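## Task

Carry out these bay-to-bay transfers, with bay numbers taken from the DECK TABLE layout: 41 to 32, then 31 to 44, then 42 to 24, then 13 to 22. At the end, bays 21, 24, 32 and 33 must each contain a 384-well plate, and bays 22, 23, 43 and 44 must each contain a 96-well plate; any plate of the right kind counts. Every plate or block has to sit flat within its bay's corner pieces with its cut corner toward the back left. The real deck was hand-loaded and may not match the DECK TABLE, so check it.

## Robot and tools

ROBOT. One arm: a FANUC CRX-5iA six-joint arm carrying a Robotiq 2F-140 two-finger gripper. The fingers point along the gripper's own +z axis and close along its y axis. The reported end_effector_position is the point between the pads when closed; closed fingertips reach about 33 mm past it, fully open about 9 mm. Closing pushes the tips roughly 24 mm further out, so keep that clearance above surfaces.

FRAMES. Result poses are in the scene frame: origin on the table top under the arm base, +z up, +y to the left when looking along +x. Orientation is given as a quaternion w,x,y,z. The base may be slightly tilted, and printed positions grow less accurate at long reach. Motion offsets, by contrast, are in the gripper's own axes.

DECK. Bays are numbered row then column (bay 23 = row 2, column 3). Viewed from the arm, row 1 is nearest and row 4 farthest; column 1 is left, column 4 right, and column 4 sits on a raised floor. Every plate starts with its cut corner at the back left. The DECK TABLE says: 96-well plates in 11, 13, 23, 33; 384-well plates in 21, 22, 32, 42; all else empty. 96-well plates have 8 x 12 open wells, 384-well have 16 x 24. Because loading was manual, only the cameras (cam_high, cam_low, cam_wrist) tell you what really sits where; compare them to the table before moving anything.

THE ROW. Every motion uses a row of 9 numbers, each in -1 to 1, ordered dx, dy, dz, rx, ry, rz, position, force_limit, speed. The first six are an offset (not an absolute pose) from the gripper's measured pose, in gripper axes; 1.0 equals 0.6 m of travel or 180 degrees of turn, and rx, ry, rz form a single rotation vector. position: +1 is fully open (140 mm), about -0.8 is where pads touch, -1 closes until blocked. force_limit: about 14 N at -1, 60 N at 0, 107 N at +1 (for parts up to 40 mm wide). speed: pad gap rate about 30 mm/s at -1, 140 at 0, 250 at +1.

TOOLS.
execute_actions(actions): a list of actions; each action is a list of up to 15 rows, one per 1/30 s step, the last row repeated to fill 15 steps. Every row in an action is an offset from the pose at that action's start (for a call's first action, the last pose reported), not from the previous row. An empty list just returns the state and images.
move(target, speed, stop_force, blocking): target is one row; its offset counts from the pose in the latest result that shows one. The gripper follows a straight path lasting 0.5 to 10 s. speed is in m/s, 0.002 to 0.5 (default 0.25); turning rate is capped at twice that in rad/s. stop_force, 20 to 80 N, ends the path on contact and backs off two steps; use it only slowly, not on turning moves, and omit it when leaving something you press on. blocking=false returns after 0.5 s and cannot be combined with stop_force; follow with wait(0) or stop before other motion.
wait(seconds): 0 to 10, arm holds its last command.
stop(): brakes a running move; fingers continue.
zoom_image(camera, region): region [x0, y0, x1, y1] in pixels, at most 504 x 504. Images are cam_high 672x504, cam_low 672x504, cam_wrist 616x616.
read_manual(section): licence texts only.
finished_scene(scene): ends the given scene irreversibly and reports success.

MOTION LIMITS. Each control step clips the commanded pose to within 70 mm and 16 degrees of the measured one, so long motions need several actions; position is favoured over orientation when both can't be met. The elbow stops just before straight.

RESULTS. The state gives end_effector_position (m) and end_effector_quat_wxyz, plus joint positions. Hand target is where the controller currently drives. Step readings list positions at some steps; HELD marks a step partly blocked. A 'pose unreachable' line means the clearance check (which treats the base mount as part of the arm) altered the command. object_status: 0 moving, 1 blocked while opening, 2 blocked while closing (a grip; confirm this after closing), 3 reached target or pads met. position_measured is in counts, 3 open to 230 closed, not linear. To squeeze harder while holding, raise force_limit and nudge position to -0.98. Flange force is the estimated outside load, including held weight, and is noisy. The move line reports the ending: done, off_target, moving, held, fault, or contact (stop_force triggered), plus limits such as paced (pose clipped) or held, and the distance from target.

AVOID. The arm is stiff: aiming even slightly past a firm contact can fault it, and faster touches hit harder. A fault (joint torque at its load limit, or 150 N outside force) halts the arm for 10 s and skips the rest of the call. Load limits: 147 N m on waist, shoulder, elbow; 36.8 N m on the three wrist joints; held weight counts. Heeding MOTOR HOT warnings avoids a brake stop. Do not drop, slam or shove plates, and never push anything off the table. Parts may be tugged briefly while held. Finish each scene with plates released and seated, and the gripper moved away.

Each tool is called by a JSON object that holds its "name" and its "arguments", one argument or row to a line.

## Session

{"name": "execute_actions", "arguments": {
  "actions": []
}}

Scene clock: 0.00 s.
end_effector_position=(+0.4957, +0.0841, +0.5194) position_measured=3 object_status=3 end_effector_quat_wxyz=(-0.000, +0.996, +0.084, -0.007)
Joint positions: [ 0.266  0.132  0.22  -0.003 -1.659  1.31 ]
Joint velocities: [-0.     0.    -0.001 -0.001 -0.001  0.   ]
Flange force (N, the push that the arm receives, along the gripper's own x y z axes): no reading
Hand target: +0.496, +0.084, +0.519; -0.000, +0.996, +0.084, -0.007

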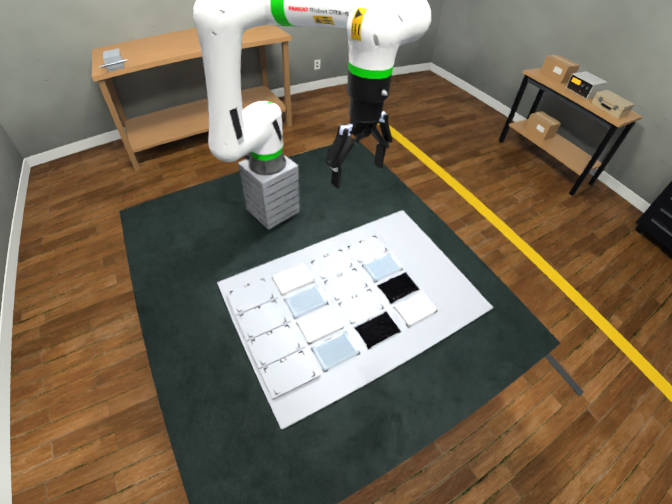

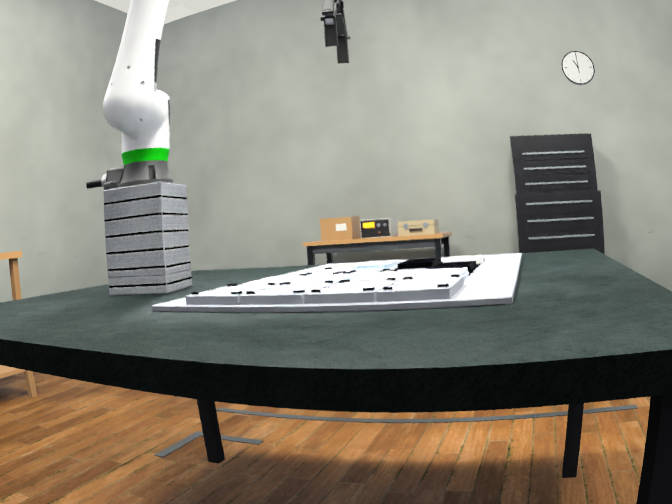

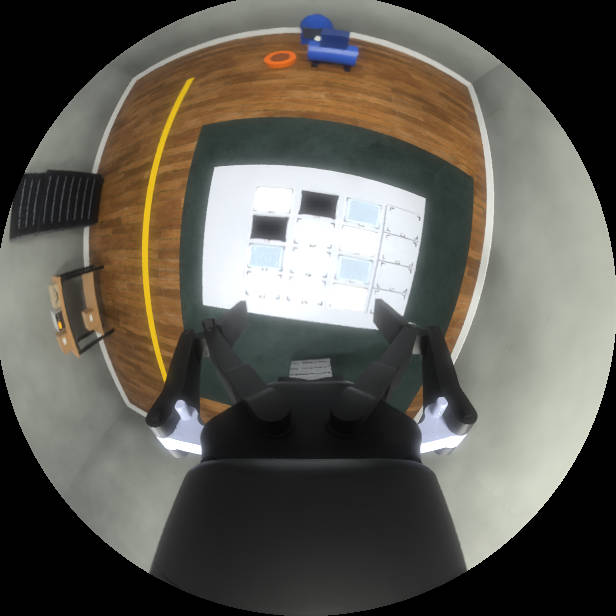

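{"name": "zoom_image", "arguments": {
  "camera": "cam_high",
  "region": [210, 220, 450, 400]
}}

{"name": "zoom_image", "arguments": {
  "camera": "cam_wrist",
  "region": [230, 170, 430, 330]
}}

{"name": "zoom_image", "arguments": {
  "camera": "cam_low",
  "region": [170, 245, 500, 315]
}}

Region (210, 220, 450, 400) of cam_high's 672x504 image, scaled by 2.100, with more detail than that image has; it fills the top 378 rows of this view, and the rest is white.

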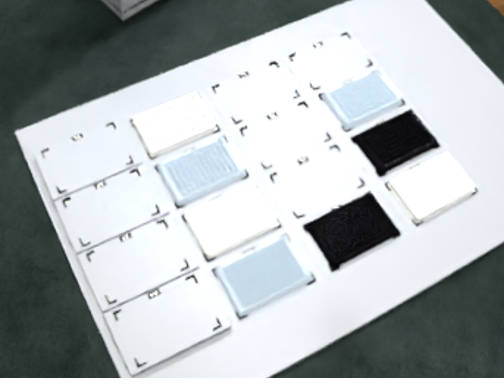

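Region (230, 170, 430, 330) of cam_wrist's 616x616 image, scaled by 2.520, with more detail than that image has; it fills the top 403 rows of this view, and the rest is white.

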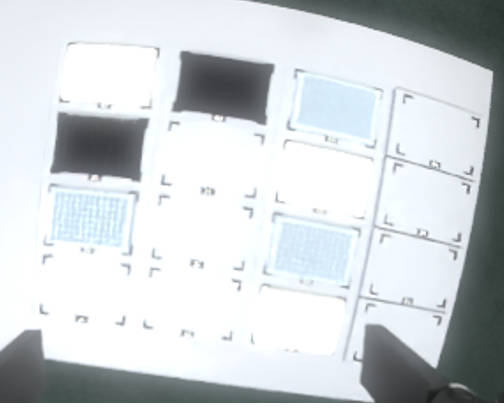

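Region (170, 245, 500, 315) of cam_low's 672x504 image, scaled by 1.527, with more detail than that image has; it fills the top 107 rows of this view, and the rest is white.

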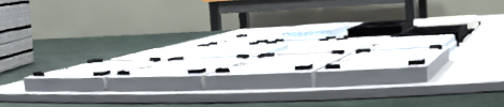

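{"name": "zoom_image", "arguments": {
  "camera": "cam_wrist",
  "region": [240, 180, 345, 280]
}}

{"name": "zoom_image", "arguments": {
  "camera": "cam_wrist",
  "region": [320, 190, 400, 320]
}}

Region (240, 180, 345, 280) of cam_wrist's 616x616 image, scaled by 4.800, with more detail than that image has; it fills the top 480 rows of this view, and the rest is white.

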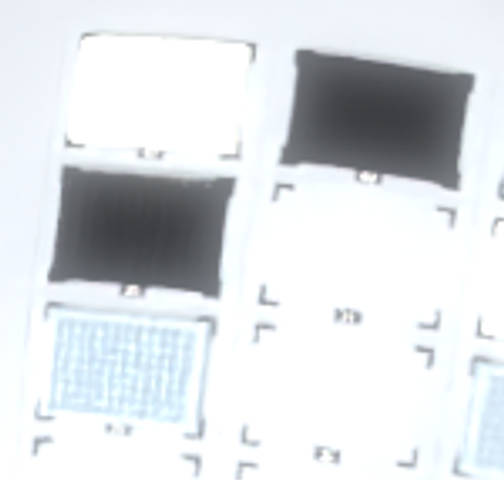

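Region (320, 190, 400, 320) of cam_wrist's 616x616 image, scaled by 3.877, with more detail than that image has; it fills the left 310 columns of this view, and the rest is white.

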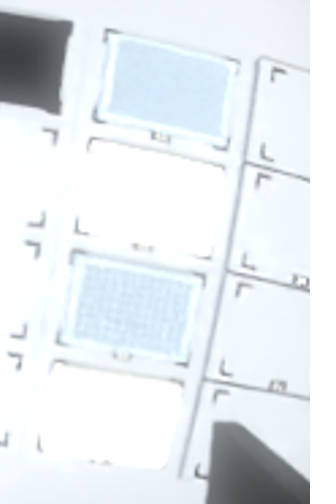

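{"name": "move", "arguments": {
  "target": [0.0579, -0.2693, 0.7903, -0.0001, 0.0043, 0.0523, 1, 0, -0.1],
  "speed": 0.4
}}

Scene clock: 121.97 s.
end_effector_position=(+0.4978, +0.2476, +0.0449) position_measured=3 object_status=3 end_effector_quat_wxyz=(+0.000, +1.000, +0.001, +0.000)
Joint positions: [ 0.537  0.724 -0.18   0.011 -0.655  0.864]
Joint velocities: [ 0.     0.002  0.001 -0.001  0.001 -0.   ]
Flange force (N, the push that the arm receives, along the gripper's own x y z axes): [6.0 -1.8 0.4]
Hand target: +0.498, +0.248, +0.045; +0.000, +1.000, +0.001, +0.000
Off the commanded pose: 0.002 m, 0 deg.
move: done; limits=paced
camera_calibration (this result's frames):
cam_wrist: T_world_to_cam=[[-0.0355359, -0.998629, -0.0384398, 0.272034], [-0.955051, 0.0226077, 0.295577, 0.467009], [-0.294303, 0.0472156, -0.954545, 0.370582], [0, 0, 0, 1]] pos_world=[0.564748, 0.243606, 0.226157]

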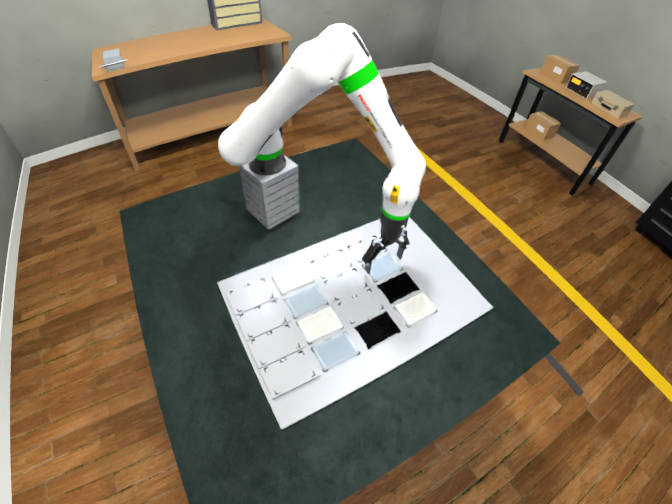

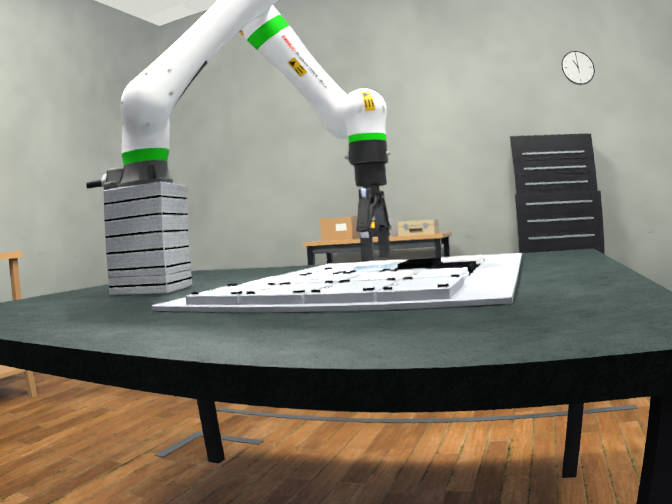

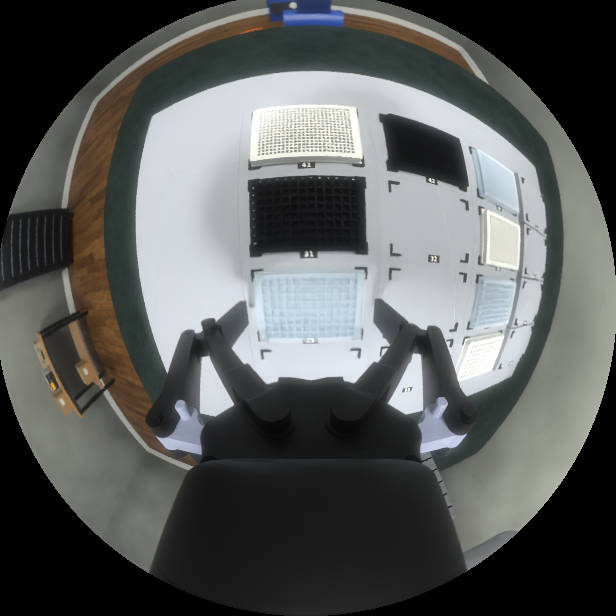

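{"name": "zoom_image", "arguments": {
  "camera": "cam_wrist",
  "region": [370, 100, 550, 400]
}}

{"name": "zoom_image", "arguments": {
  "camera": "cam_wrist",
  "region": [230, 90, 390, 360]
}}

Region (370, 100, 550, 400) of cam_wrist's 616x616 image, scaled by 1.680, with more detail than that image has; it fills the left 302 columns of this view, and the rest is white.

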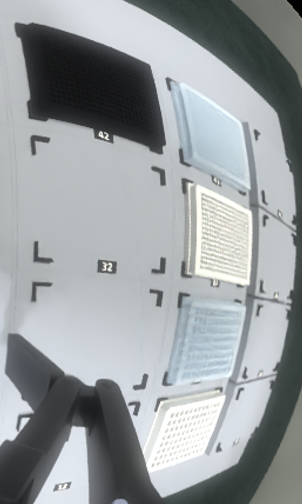

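Region (230, 90, 390, 360) of cam_wrist's 616x616 image, scaled by 1.867, with more detail than that image has; it fills the left 299 columns of this view, and the rest is white.

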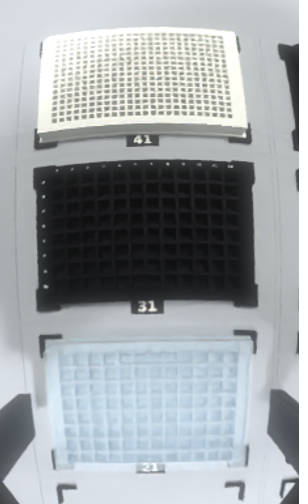

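{"name": "zoom_image", "arguments": {
  "camera": "cam_wrist",
  "region": [235, 290, 275, 330]
}}

{"name": "zoom_image", "arguments": {
  "camera": "cam_wrist",
  "region": [350, 290, 390, 330]
}}

{"name": "zoom_image", "arguments": {
  "camera": "cam_wrist",
  "region": [240, 255, 280, 290]
}}

{"name": "zoom_image", "arguments": {
  "camera": "cam_wrist",
  "region": [345, 255, 385, 290]
}}

Region (235, 290, 275, 330) of cam_wrist's 616x616 image, scaled by 12.600, with more detail than that image has.

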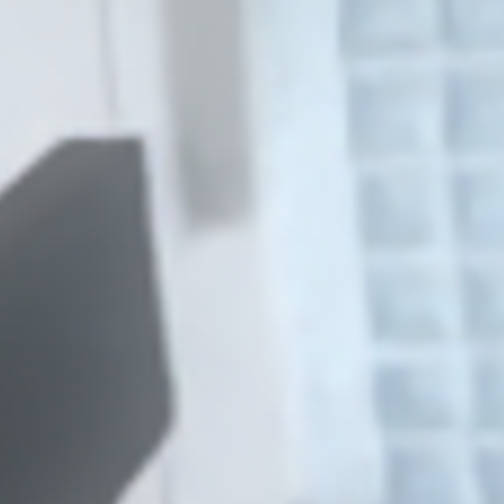

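Region (350, 290, 390, 330) of cam_wrist's 616x616 image, scaled by 12.600, with more detail than that image has.

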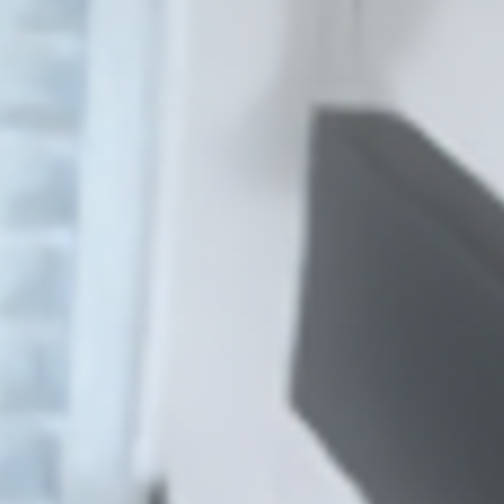

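Region (240, 255, 280, 290) of cam_wrist's 616x616 image, scaled by 12.600, with more detail than that image has; it fills the top 441 rows of this view, and the rest is white.

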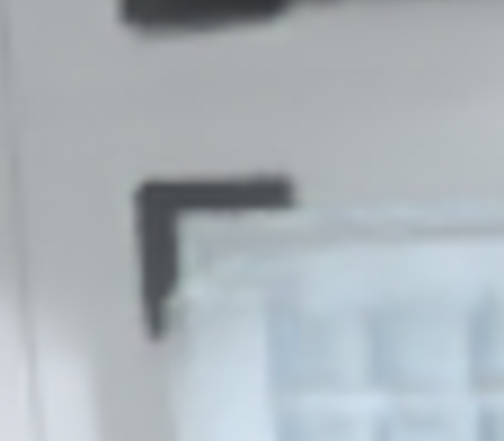

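Region (345, 255, 385, 290) of cam_wrist's 616x616 image, scaled by 12.600, with more detail than that image has; it fills the top 441 rows of this view, and the rest is white.

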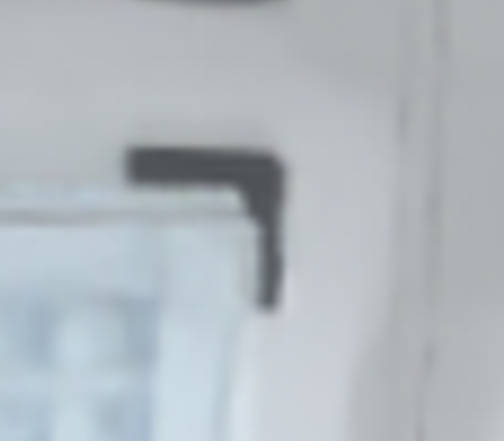

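{"name": "execute_actions", "arguments": {
  "actions": [
    [[-0.0001,-0.0002,0.0002,0.0000,0,-0.0001,1,0,-0.1],[-0.0003,-0.0005,0.0012,0.0001,0,-0.0002,1,0,-0.1],[-0.0006,-0.0010,0.0032,0.0001,0,-0.0004,1,0,-0.1],[-0.0009,-0.0015,0.0061,0.0002,0,-0.0006,1,0,-0.1],[-0.0011,-0.0018,0.0098,0.00025,0,-0.0007,1,0,-0.1],[-0.0012,-0.0020,0.0137,0.00025,0,-0.00074,1,0,-0.1],[-0.0012,-0.0020,0.0174,0.00025,0,-0.00074,1,0,-0.1],[-0.0012,-0.0020,0.0203,0.00025,0,-0.00074,1,0,-0.1],[-0.0012,-0.0020,0.0223,0.00025,0,-0.00074,1,0,-0.1],[-0.0012,-0.0020,0.0233,0.00025,0,-0.00074,1,0,-0.1],[-0.0012,-0.0020,0.0235,0.00025,0,-0.00074,1,0,-0.1],[-0.0012,-0.0020,0.0235,0.00025,0,-0.00074,1,0,-0.1],[-0.0012,-0.0020,0.0235,0.00025,0,-0.00074,1,0,-0.1],[-0.0012,-0.0020,0.0235,0.00025,0,-0.00074,1,0,-0.1],[-0.0012,-0.0020,0.0235,0.00025,0,-0.00074,-1,-0.7,-0.4]],
    [[0,0,0.0003,0,0,0,-1,-0.7,-0.4],[0,0,0.0003,0,0,0,-1,-0.7,-0.4],[0,0,0.0003,0,0,0,-1,-0.7,-0.4],[0,0,0.0003,0,0,0,-1,-0.7,-0.4],[0,0,0.0003,0,0,0,-1,-0.7,-0.4],[0,0,0.0003,0,0,0,-1,-0.7,-0.4],[0,0,-0.0001,0,0,0,-1,-0.7,-0.4],[0,0,-0.0008,0,0,0,-1,-0.7,-0.4],[0,0,-0.002,0,0,0,-1,-0.7,-0.4],[0,0,-0.0037,0,0,0,-1,-0.7,-0.4],[0,0,-0.0058,0,0,0,-0.98,0,-0.4],[0,0,-0.008,0,0,0,-0.98,0,-0.4],[0,0,-0.0099,0,0,0,-0.98,0,-0.4],[0,0,-0.0112,0,0,0,-0.98,0,-0.4],[0,0,-0.0117,0,0,0,-0.98,0,-0.4]]
  ]
}}

Scene clock: 191.47 s.
end_effector_position=(+0.4971, +0.2488, +0.0360) position_measured=39 object_status=0 end_effector_quat_wxyz=(-0.000, +1.000, +0.002, +0.000)
Joint positions: [ 0.539  0.741 -0.178  0.01  -0.639  0.865]
Joint velocities: [ 0.001 -0.056 -0.008 -0.001 -0.046 -0.   ]
Flange force (N, the push that the arm receives, along the gripper's own x y z axes): [6.7 -2.2 0.3]
Flange force at the end of the 1st action (N, along the gripper's axes at the end of the call): [0.1 -1.9 2.0]
Hand target: +0.497, +0.249, +0.038; -0.000, +1.000, +0.002, +0.000
Off the commanded pose: 0.002 m, 0 deg.
Step readings (end_effector_position; steps 1 to 15: 1st action; 16 to 30: 2nd action):
0: (+0.4978, +0.2476, +0.0448)
1: (+0.4978, +0.2476, +0.0448)
2: (+0.4978, +0.2477, +0.0448)
4: (+0.4977, +0.2479, +0.0441)
8: (+0.4972, +0.2486, +0.0384)
15: (+0.4971, +0.2488, +0.0311)
16: (+0.4971, +0.2488, +0.0310)
17: (+0.4971, +0.2488, +0.0310)
19: (+0.4971, +0.2488, +0.0309)
23: (+0.4972, +0.2489, +0.0310)
30: end_effector_position above
camera_calibration (this result's frames):
cam_wrist: T_world_to_cam=[[-0.0332906, -0.998679, -0.0391453, 0.271732], [-0.955091, 0.0202501, 0.295621, 0.46953], [-0.294438, 0.0472288, -0.954503, 0.361896], [0, 0, 0, 1]] pos_world=[0.564046, 0.244773, 0.217264]

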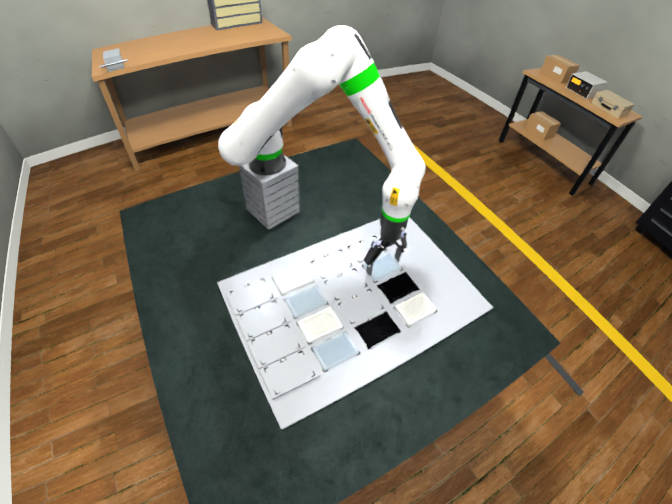

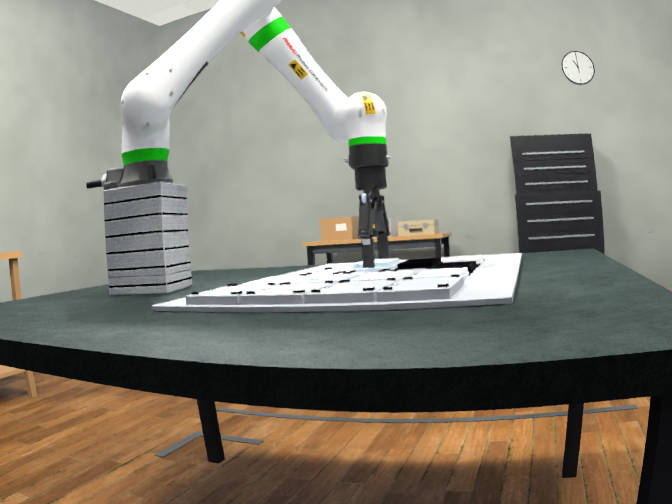

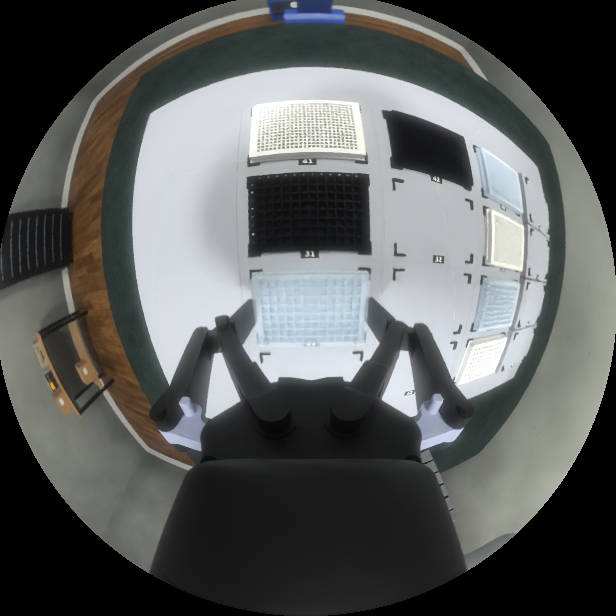

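{"name": "execute_actions", "arguments": {
  "actions": []
}}

{"name": "zoom_image", "arguments": {
  "camera": "cam_wrist",
  "region": [240, 255, 280, 290]
}}

{"name": "zoom_image", "arguments": {
  "camera": "cam_wrist",
  "region": [345, 255, 385, 290]
}}

Scene clock: 207.30 s.
end_effector_position=(+0.4971, +0.2488, +0.0381) position_measured=39 object_status=2 end_effector_quat_wxyz=(-0.000, +1.000, +0.002, +0.000)
Joint positions: [ 0.539  0.737 -0.179  0.01  -0.643  0.865]
Joint velocities: [ 0.    -0.    -0.    -0.001 -0.001  0.   ]
Flange force (N, the push that the arm receives, along the gripper's own x y z axes): [2.3 -1.1 1.9]
Hand target: +0.497, +0.249, +0.038; -0.000, +1.000, +0.002, +0.000
Off the commanded pose: 0.000 m, 0 deg.
camera_calibration (this result's frames):
cam_wrist: T_world_to_cam=[[-0.0331969, -0.99868, -0.039204, 0.271788], [-0.955102, 0.0201447, 0.29559, 0.468952], [-0.29441, 0.0472565, -0.95451, 0.363852], [0, 0, 0, 1]] pos_world=[0.564042, 0.244788, 0.219338]

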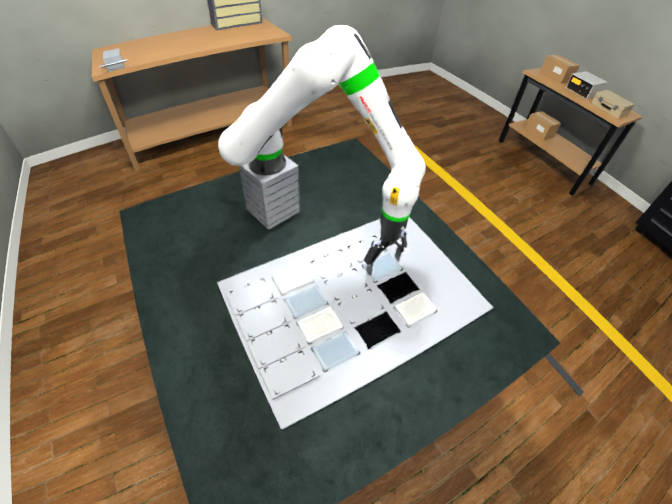

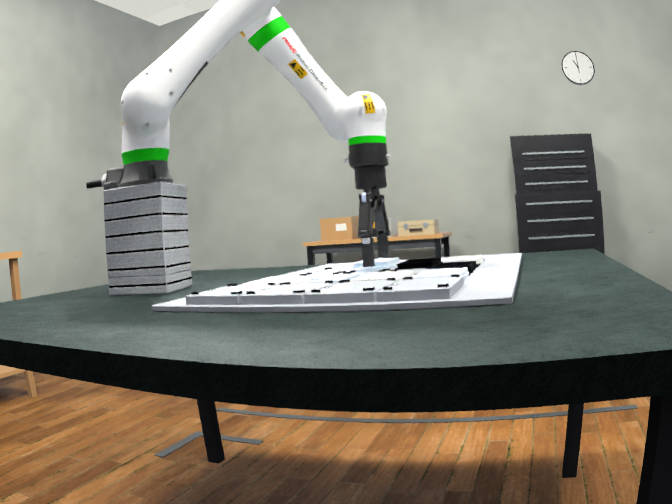

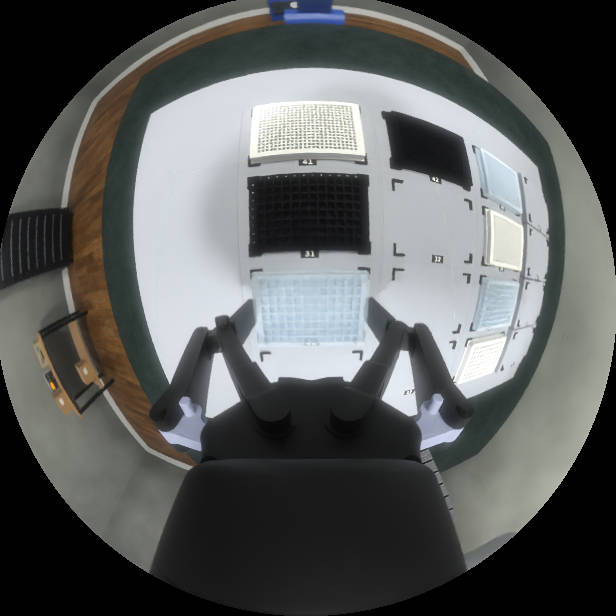

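Region (240, 255, 280, 290) of cam_wrist's 616x616 image, scaled by 12.600, with more detail than that image has; it fills the top 441 rows of this view, and the rest is white.

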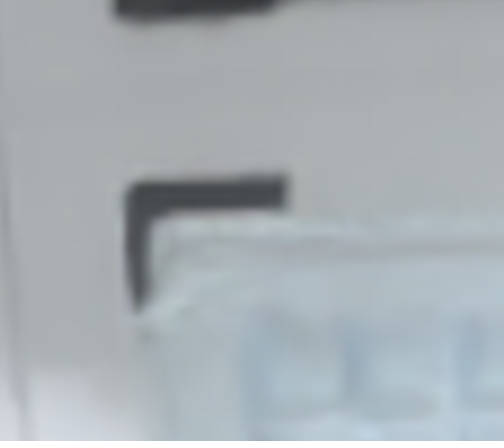

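Region (345, 255, 385, 290) of cam_wrist's 616x616 image, scaled by 12.600, with more detail than that image has; it fills the top 441 rows of this view, and the rest is white.

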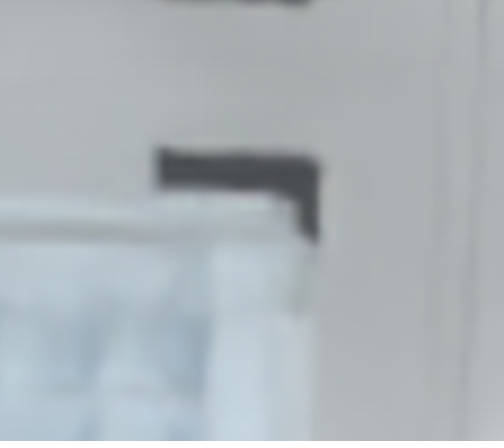

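{"name": "move", "arguments": {
  "target": [-0.0006, 0.2740, 0, 0, 0, 0, -0.98, 0, -0.4],
  "speed": 0.25
}}

{"name": "zoom_image", "arguments": {
  "camera": "cam_wrist",
  "region": [240, 255, 280, 290]
}}

{"name": "zoom_image", "arguments": {
  "camera": "cam_wrist",
  "region": [345, 255, 385, 290]
}}

Scene clock: 218.73 s.
end_effector_position=(+0.4976, +0.0845, +0.0383) position_measured=39 object_status=2 end_effector_quat_wxyz=(-0.000, +1.000, +0.002, +0.000)
Joint positions: [ 0.267  0.66  -0.337  0.005 -0.56   1.141]
Joint velocities: [-0.004  0.     0.001 -0.003 -0.004  0.006]
Flange force (N, the push that the arm receives, along the gripper's own x y z axes): [2.4 1.5 -0.3]
Hand target: +0.498, +0.084, +0.038; -0.000, +1.000, +0.002, +0.000
Off the commanded pose: 0.000 m, 0 deg.
move: done
camera_calibration (this result's frames):
cam_wrist: T_world_to_cam=[[-0.0332695, -0.998679, -0.0391486, 0.107749], [-0.955303, 0.020263, 0.294933, 0.472812], [-0.29375, 0.0472111, -0.954716, 0.371655], [0, 0, 0, 1]] pos_world=[0.564437, 0.0804795, 0.219595]

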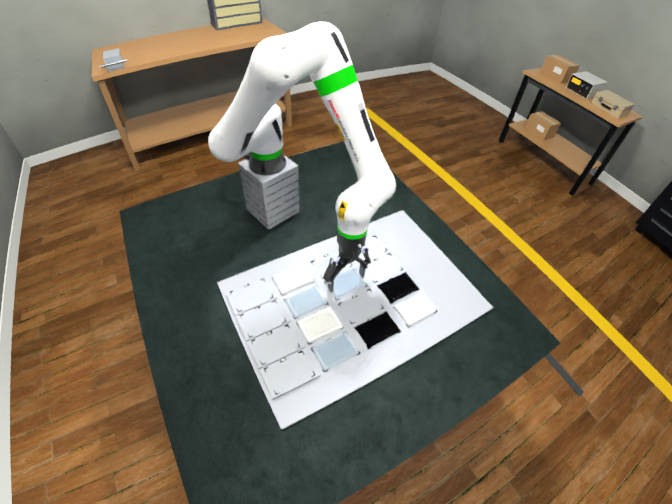

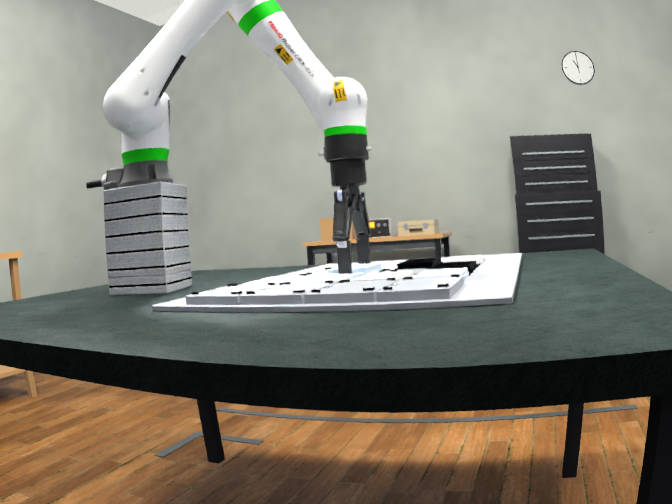

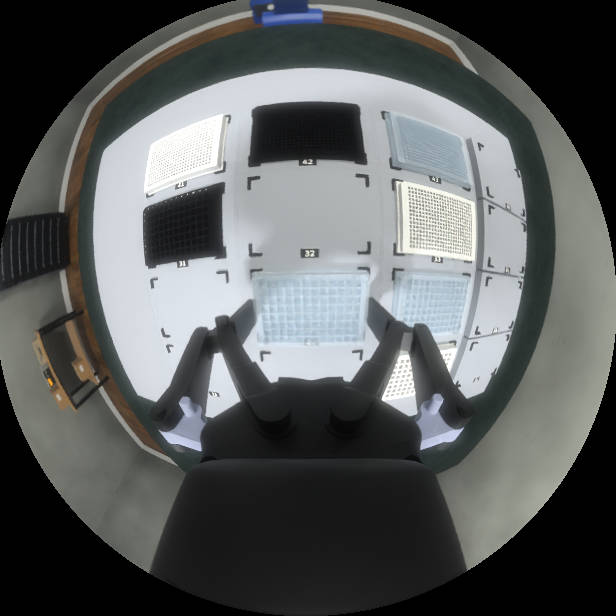

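Region (240, 255, 280, 290) of cam_wrist's 616x616 image, scaled by 12.600, with more detail than that image has; it fills the top 441 rows of this view, and the rest is white.

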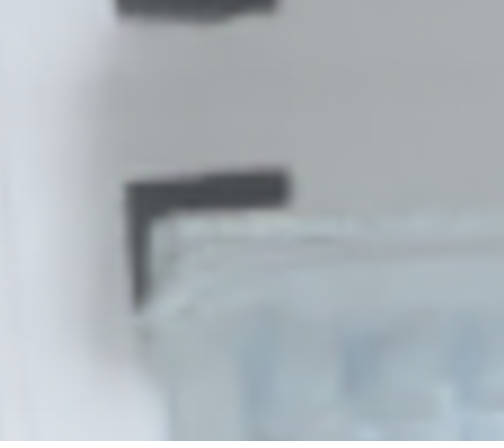

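Region (345, 255, 385, 290) of cam_wrist's 616x616 image, scaled by 12.600, with more detail than that image has; it fills the top 441 rows of this view, and the rest is white.

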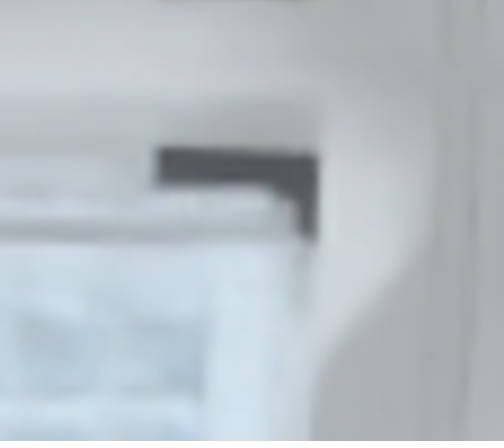

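{"name": "move", "arguments": {
  "target": [-0.0002, 0, 0.0120, 0, 0, 0, -0.98, 0, -0.4],
  "speed": 0.012,
  "stop_force": 20
}}

Scene clock: 231.73 s.
end_effector_position=(+0.4976, +0.0845, +0.0312) position_measured=39 object_status=2 end_effector_quat_wxyz=(-0.000, +1.000, +0.002, +0.001)
Joint positions: [ 0.267  0.676 -0.335  0.005 -0.546  1.14 ]
Joint velocities: [-0.     0.002  0.001  0.     0.003 -0.   ]
Flange force (N, the push that the arm receives, along the gripper's own x y z axes): [-2.1 1.3 -16.8]
Hand target: +0.498, +0.084, +0.031; -0.000, +1.000, +0.002, +0.000
Off the commanded pose: 0.000 m, 0 deg.
move: done
camera_calibration (this result's frames):
cam_wrist: T_world_to_cam=[[-0.033305, -0.998679, -0.0391376, 0.107458], [-0.955327, 0.0203042, 0.294852, 0.474854], [-0.293667, 0.0472092, -0.954741, 0.364853], [0, 0, 0, 1]] pos_world=[0.564366, 0.08045, 0.212534]

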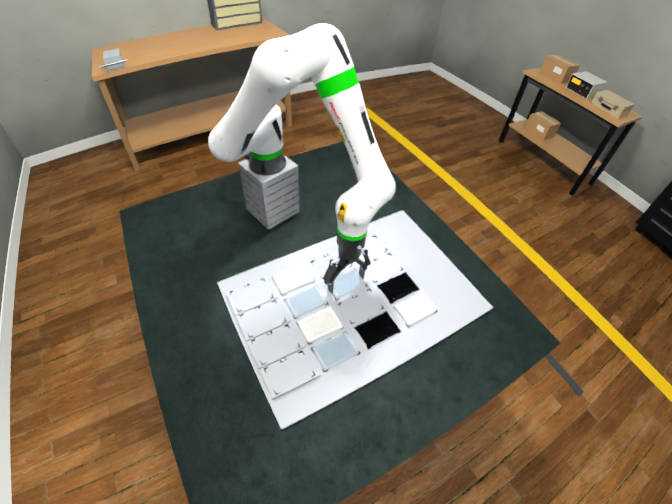

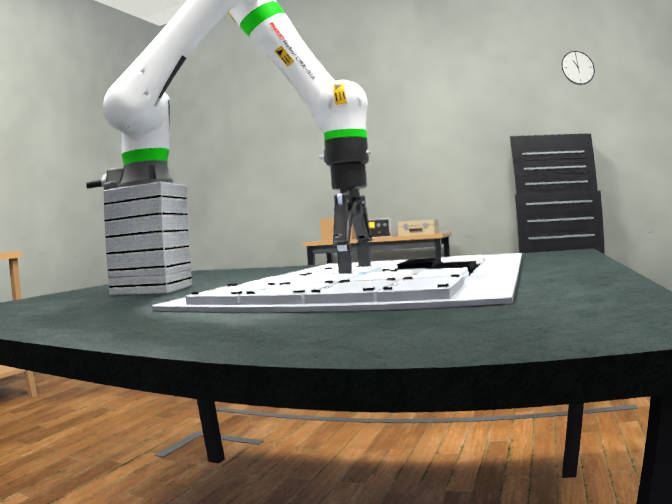

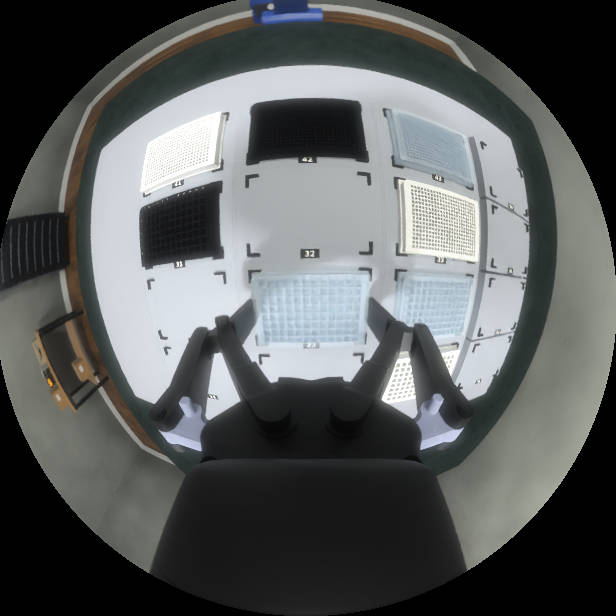

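{"name": "execute_actions", "arguments": {
  "actions": [
    [[0,0,0,0,0,0,1,0,-0.1],[0,0,0,0,0,0,1,0,-0.1],[0,0,0,0,0,0,1,0,-0.1],[0,0,0,0,0,0,1,0,-0.1],[0.0003,0,-0.0001,0,-0.0001,0,1,0,-0.1],[0.0018,0,-0.0002,0,-0.0002,0,1,0,-0.1],[0.0050,0,-0.0003,0,-0.0002,0,1,0,-0.1],[0.0098,0,-0.0004,0,-0.0002,0,1,0,-0.1],[0.0155,0,-0.0005,0,-0.0002,0,1,0,-0.1],[0.0212,0,-0.0005,0,-0.0002,0,1,0,-0.1],[0.0260,0,-0.0005,0,-0.0002,0,1,0,-0.1],[0.0292,0,-0.0005,0,-0.0002,0,1,0,-0.1],[0.0307,0,-0.0005,0,-0.0002,0,1,0,-0.1],[0.0310,0,-0.0005,0,-0.0002,0,1,0,-0.1]]
  ]
}}

Scene clock: 292.83 s.
end_effector_position=(+0.5137, +0.0845, +0.0317) position_measured=3 object_status=3 end_effector_quat_wxyz=(+0.000, +1.000, +0.002, +0.001)
Joint positions: [ 0.253  0.697 -0.287  0.005 -0.573  1.154]
Joint velocities: [-0.035  0.063  0.134 -0.    -0.072  0.041]
Flange force (N, the push that the arm receives, along the gripper's own x y z axes): [6.6 1.7 2.2]
Hand target: +0.516, +0.085, +0.032; -0.000, +1.000, +0.002, +0.000
Off the commanded pose: 0.002 m, 0 deg.
Step readings (end_effector_position):
0: (+0.4975, +0.0845, +0.0311)
1: (+0.4975, +0.0845, +0.0311)
2: (+0.4975, +0.0845, +0.0311)
4: (+0.4975, +0.0845, +0.0310)
8: (+0.4987, +0.0847, +0.0313)
15: end_effector_position above
camera_calibration (this result's frames):
cam_wrist: T_world_to_cam=[[-0.0332759, -0.998687, -0.0389607, 0.108046], [-0.955331, 0.0203291, 0.294839, 0.490124], [-0.29366, 0.0470313, -0.954752, 0.370009], [0, 0, 0, 1]] pos_world=[0.580482, 0.0805387, 0.212969]

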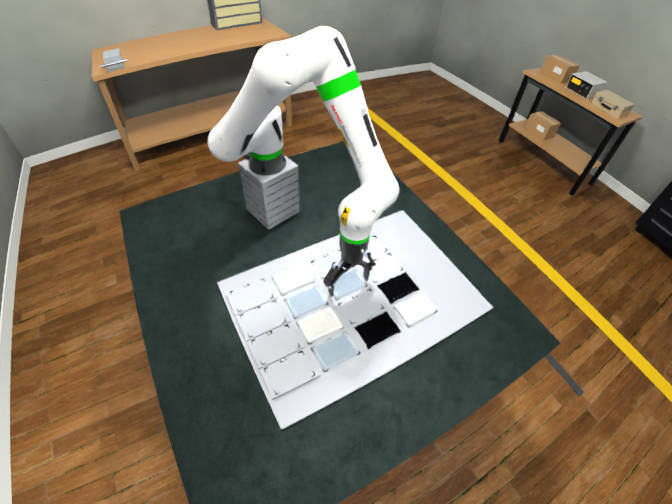

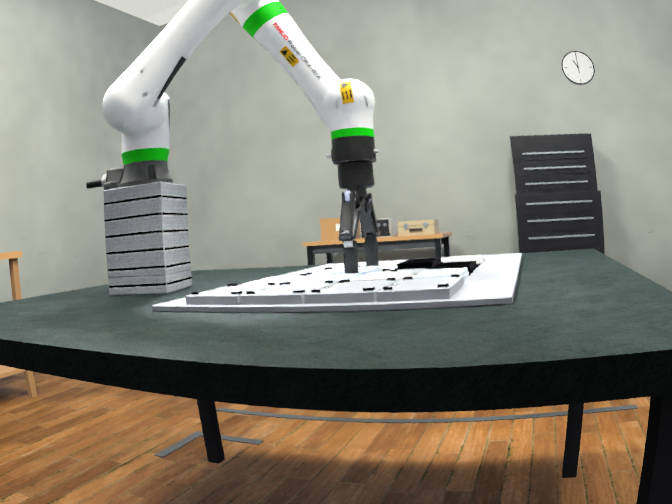

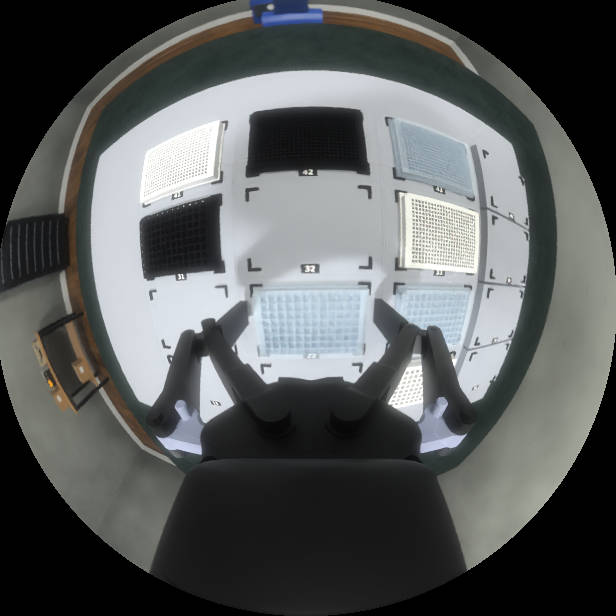

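{"name": "wait", "arguments": {
  "seconds": 0
}}

Scene clock: 296.83 s.
end_effector_position=(+0.5161, +0.0846, +0.0316) position_measured=3 object_status=3 end_effector_quat_wxyz=(-0.000, +1.000, +0.002, +0.000)
Joint positions: [ 0.251  0.701 -0.279  0.005 -0.578  1.157]
Joint velocities: [-0.001 -0.    -0.001 -0.     0.001 -0.   ]
Flange force (N, the push that the arm receives, along the gripper's own x y z axes): [0.2 -0.3 0.8]
Hand target: +0.516, +0.085, +0.032; -0.000, +1.000, +0.002, +0.000
Off the commanded pose: 0.000 m, 0 deg.
camera_calibration (this result's frames):
cam_wrist: T_world_to_cam=[[-0.0332966, -0.99868, -0.0391077, 0.108175], [-0.955201, 0.0202848, 0.295261, 0.492397], [-0.294078, 0.0471869, -0.954616, 0.370862], [0, 0, 0, 1]] pos_world=[0.583002, 0.0805445, 0.212876]

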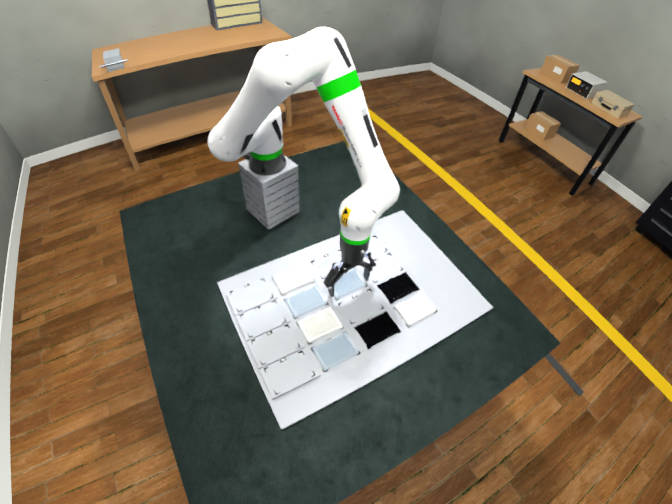

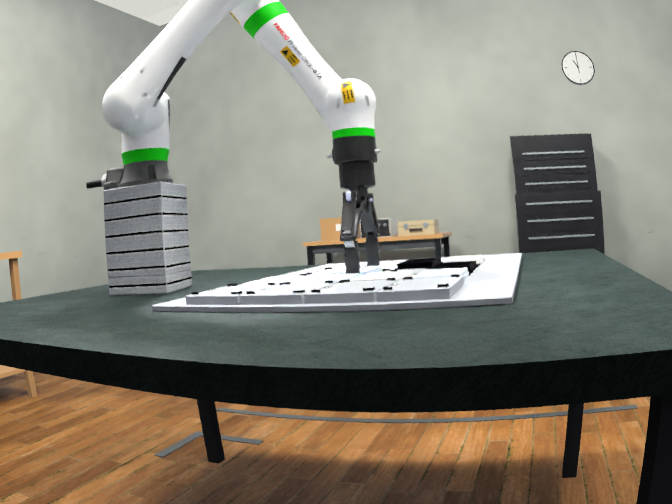

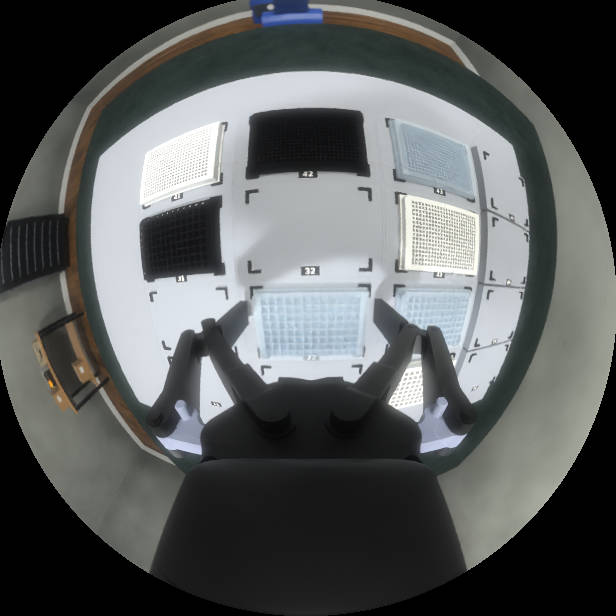

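{"name": "move", "arguments": {
  "target": [0.3260, 0.0005, 0.0001, 0, -0.0001, 0, 1, 0, -0.1],
  "speed": 0.3
}}

{"name": "zoom_image", "arguments": {
  "camera": "cam_wrist",
  "region": [235, 290, 275, 330]
}}

{"name": "zoom_image", "arguments": {
  "camera": "cam_wrist",
  "region": [350, 290, 390, 330]
}}

Scene clock: 308.47 s.
end_effector_position=(+0.7117, +0.0853, +0.0320) position_measured=3 object_status=3 end_effector_quat_wxyz=(-0.000, +1.000, +0.002, +0.000)
Joint positions: [ 0.139  1.036  0.416  0.    -0.938  1.274]
Joint velocities: [-0.001  0.004  0.007 -0.001 -0.006  0.001]
Flange force (N, the push that the arm receives, along the gripper's own x y z axes): [2.4 0.5 0.7]
Hand target: +0.712, +0.085, +0.032; -0.000, +1.000, +0.002, +0.000
Off the commanded pose: 0.000 m, 0 deg.
move: done
camera_calibration (this result's frames):
cam_wrist: T_world_to_cam=[[-0.0326369, -0.998676, -0.039753, 0.115014], [-0.955177, 0.019457, 0.295394, 0.679152], [-0.29423, 0.0476119, -0.954548, 0.428765], [0, 0, 0, 1]] pos_world=[0.77862, 0.0812335, 0.213231]

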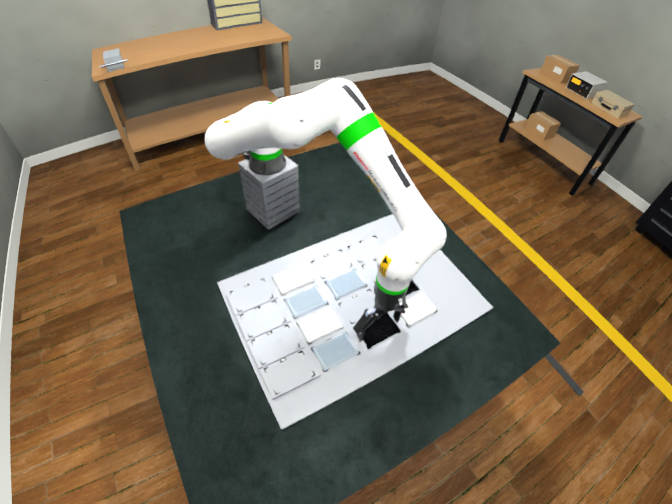

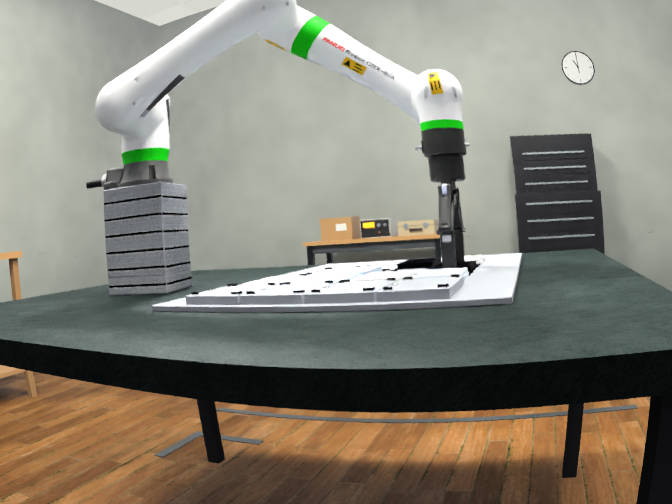

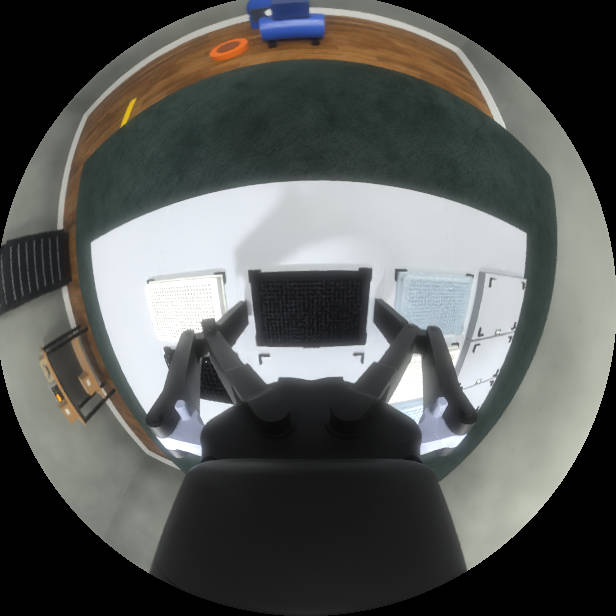

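Region (235, 290, 275, 330) of cam_wrist's 616x616 image, scaled by 12.600, with more detail than that image has.

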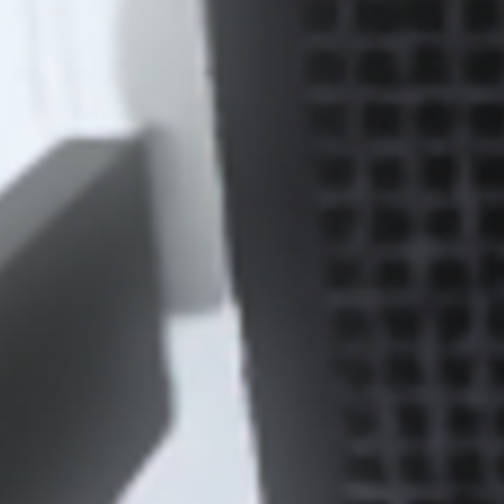

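Region (350, 290, 390, 330) of cam_wrist's 616x616 image, scaled by 12.600, with more detail than that image has.

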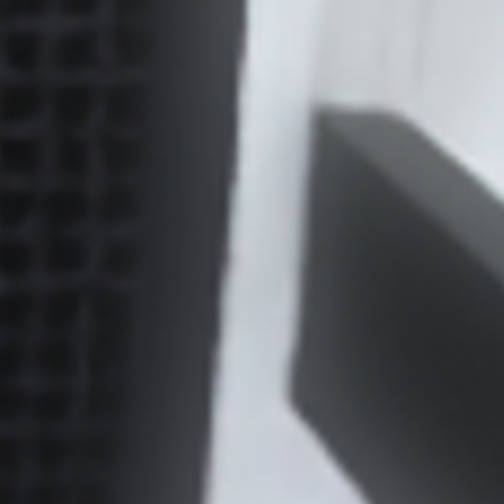

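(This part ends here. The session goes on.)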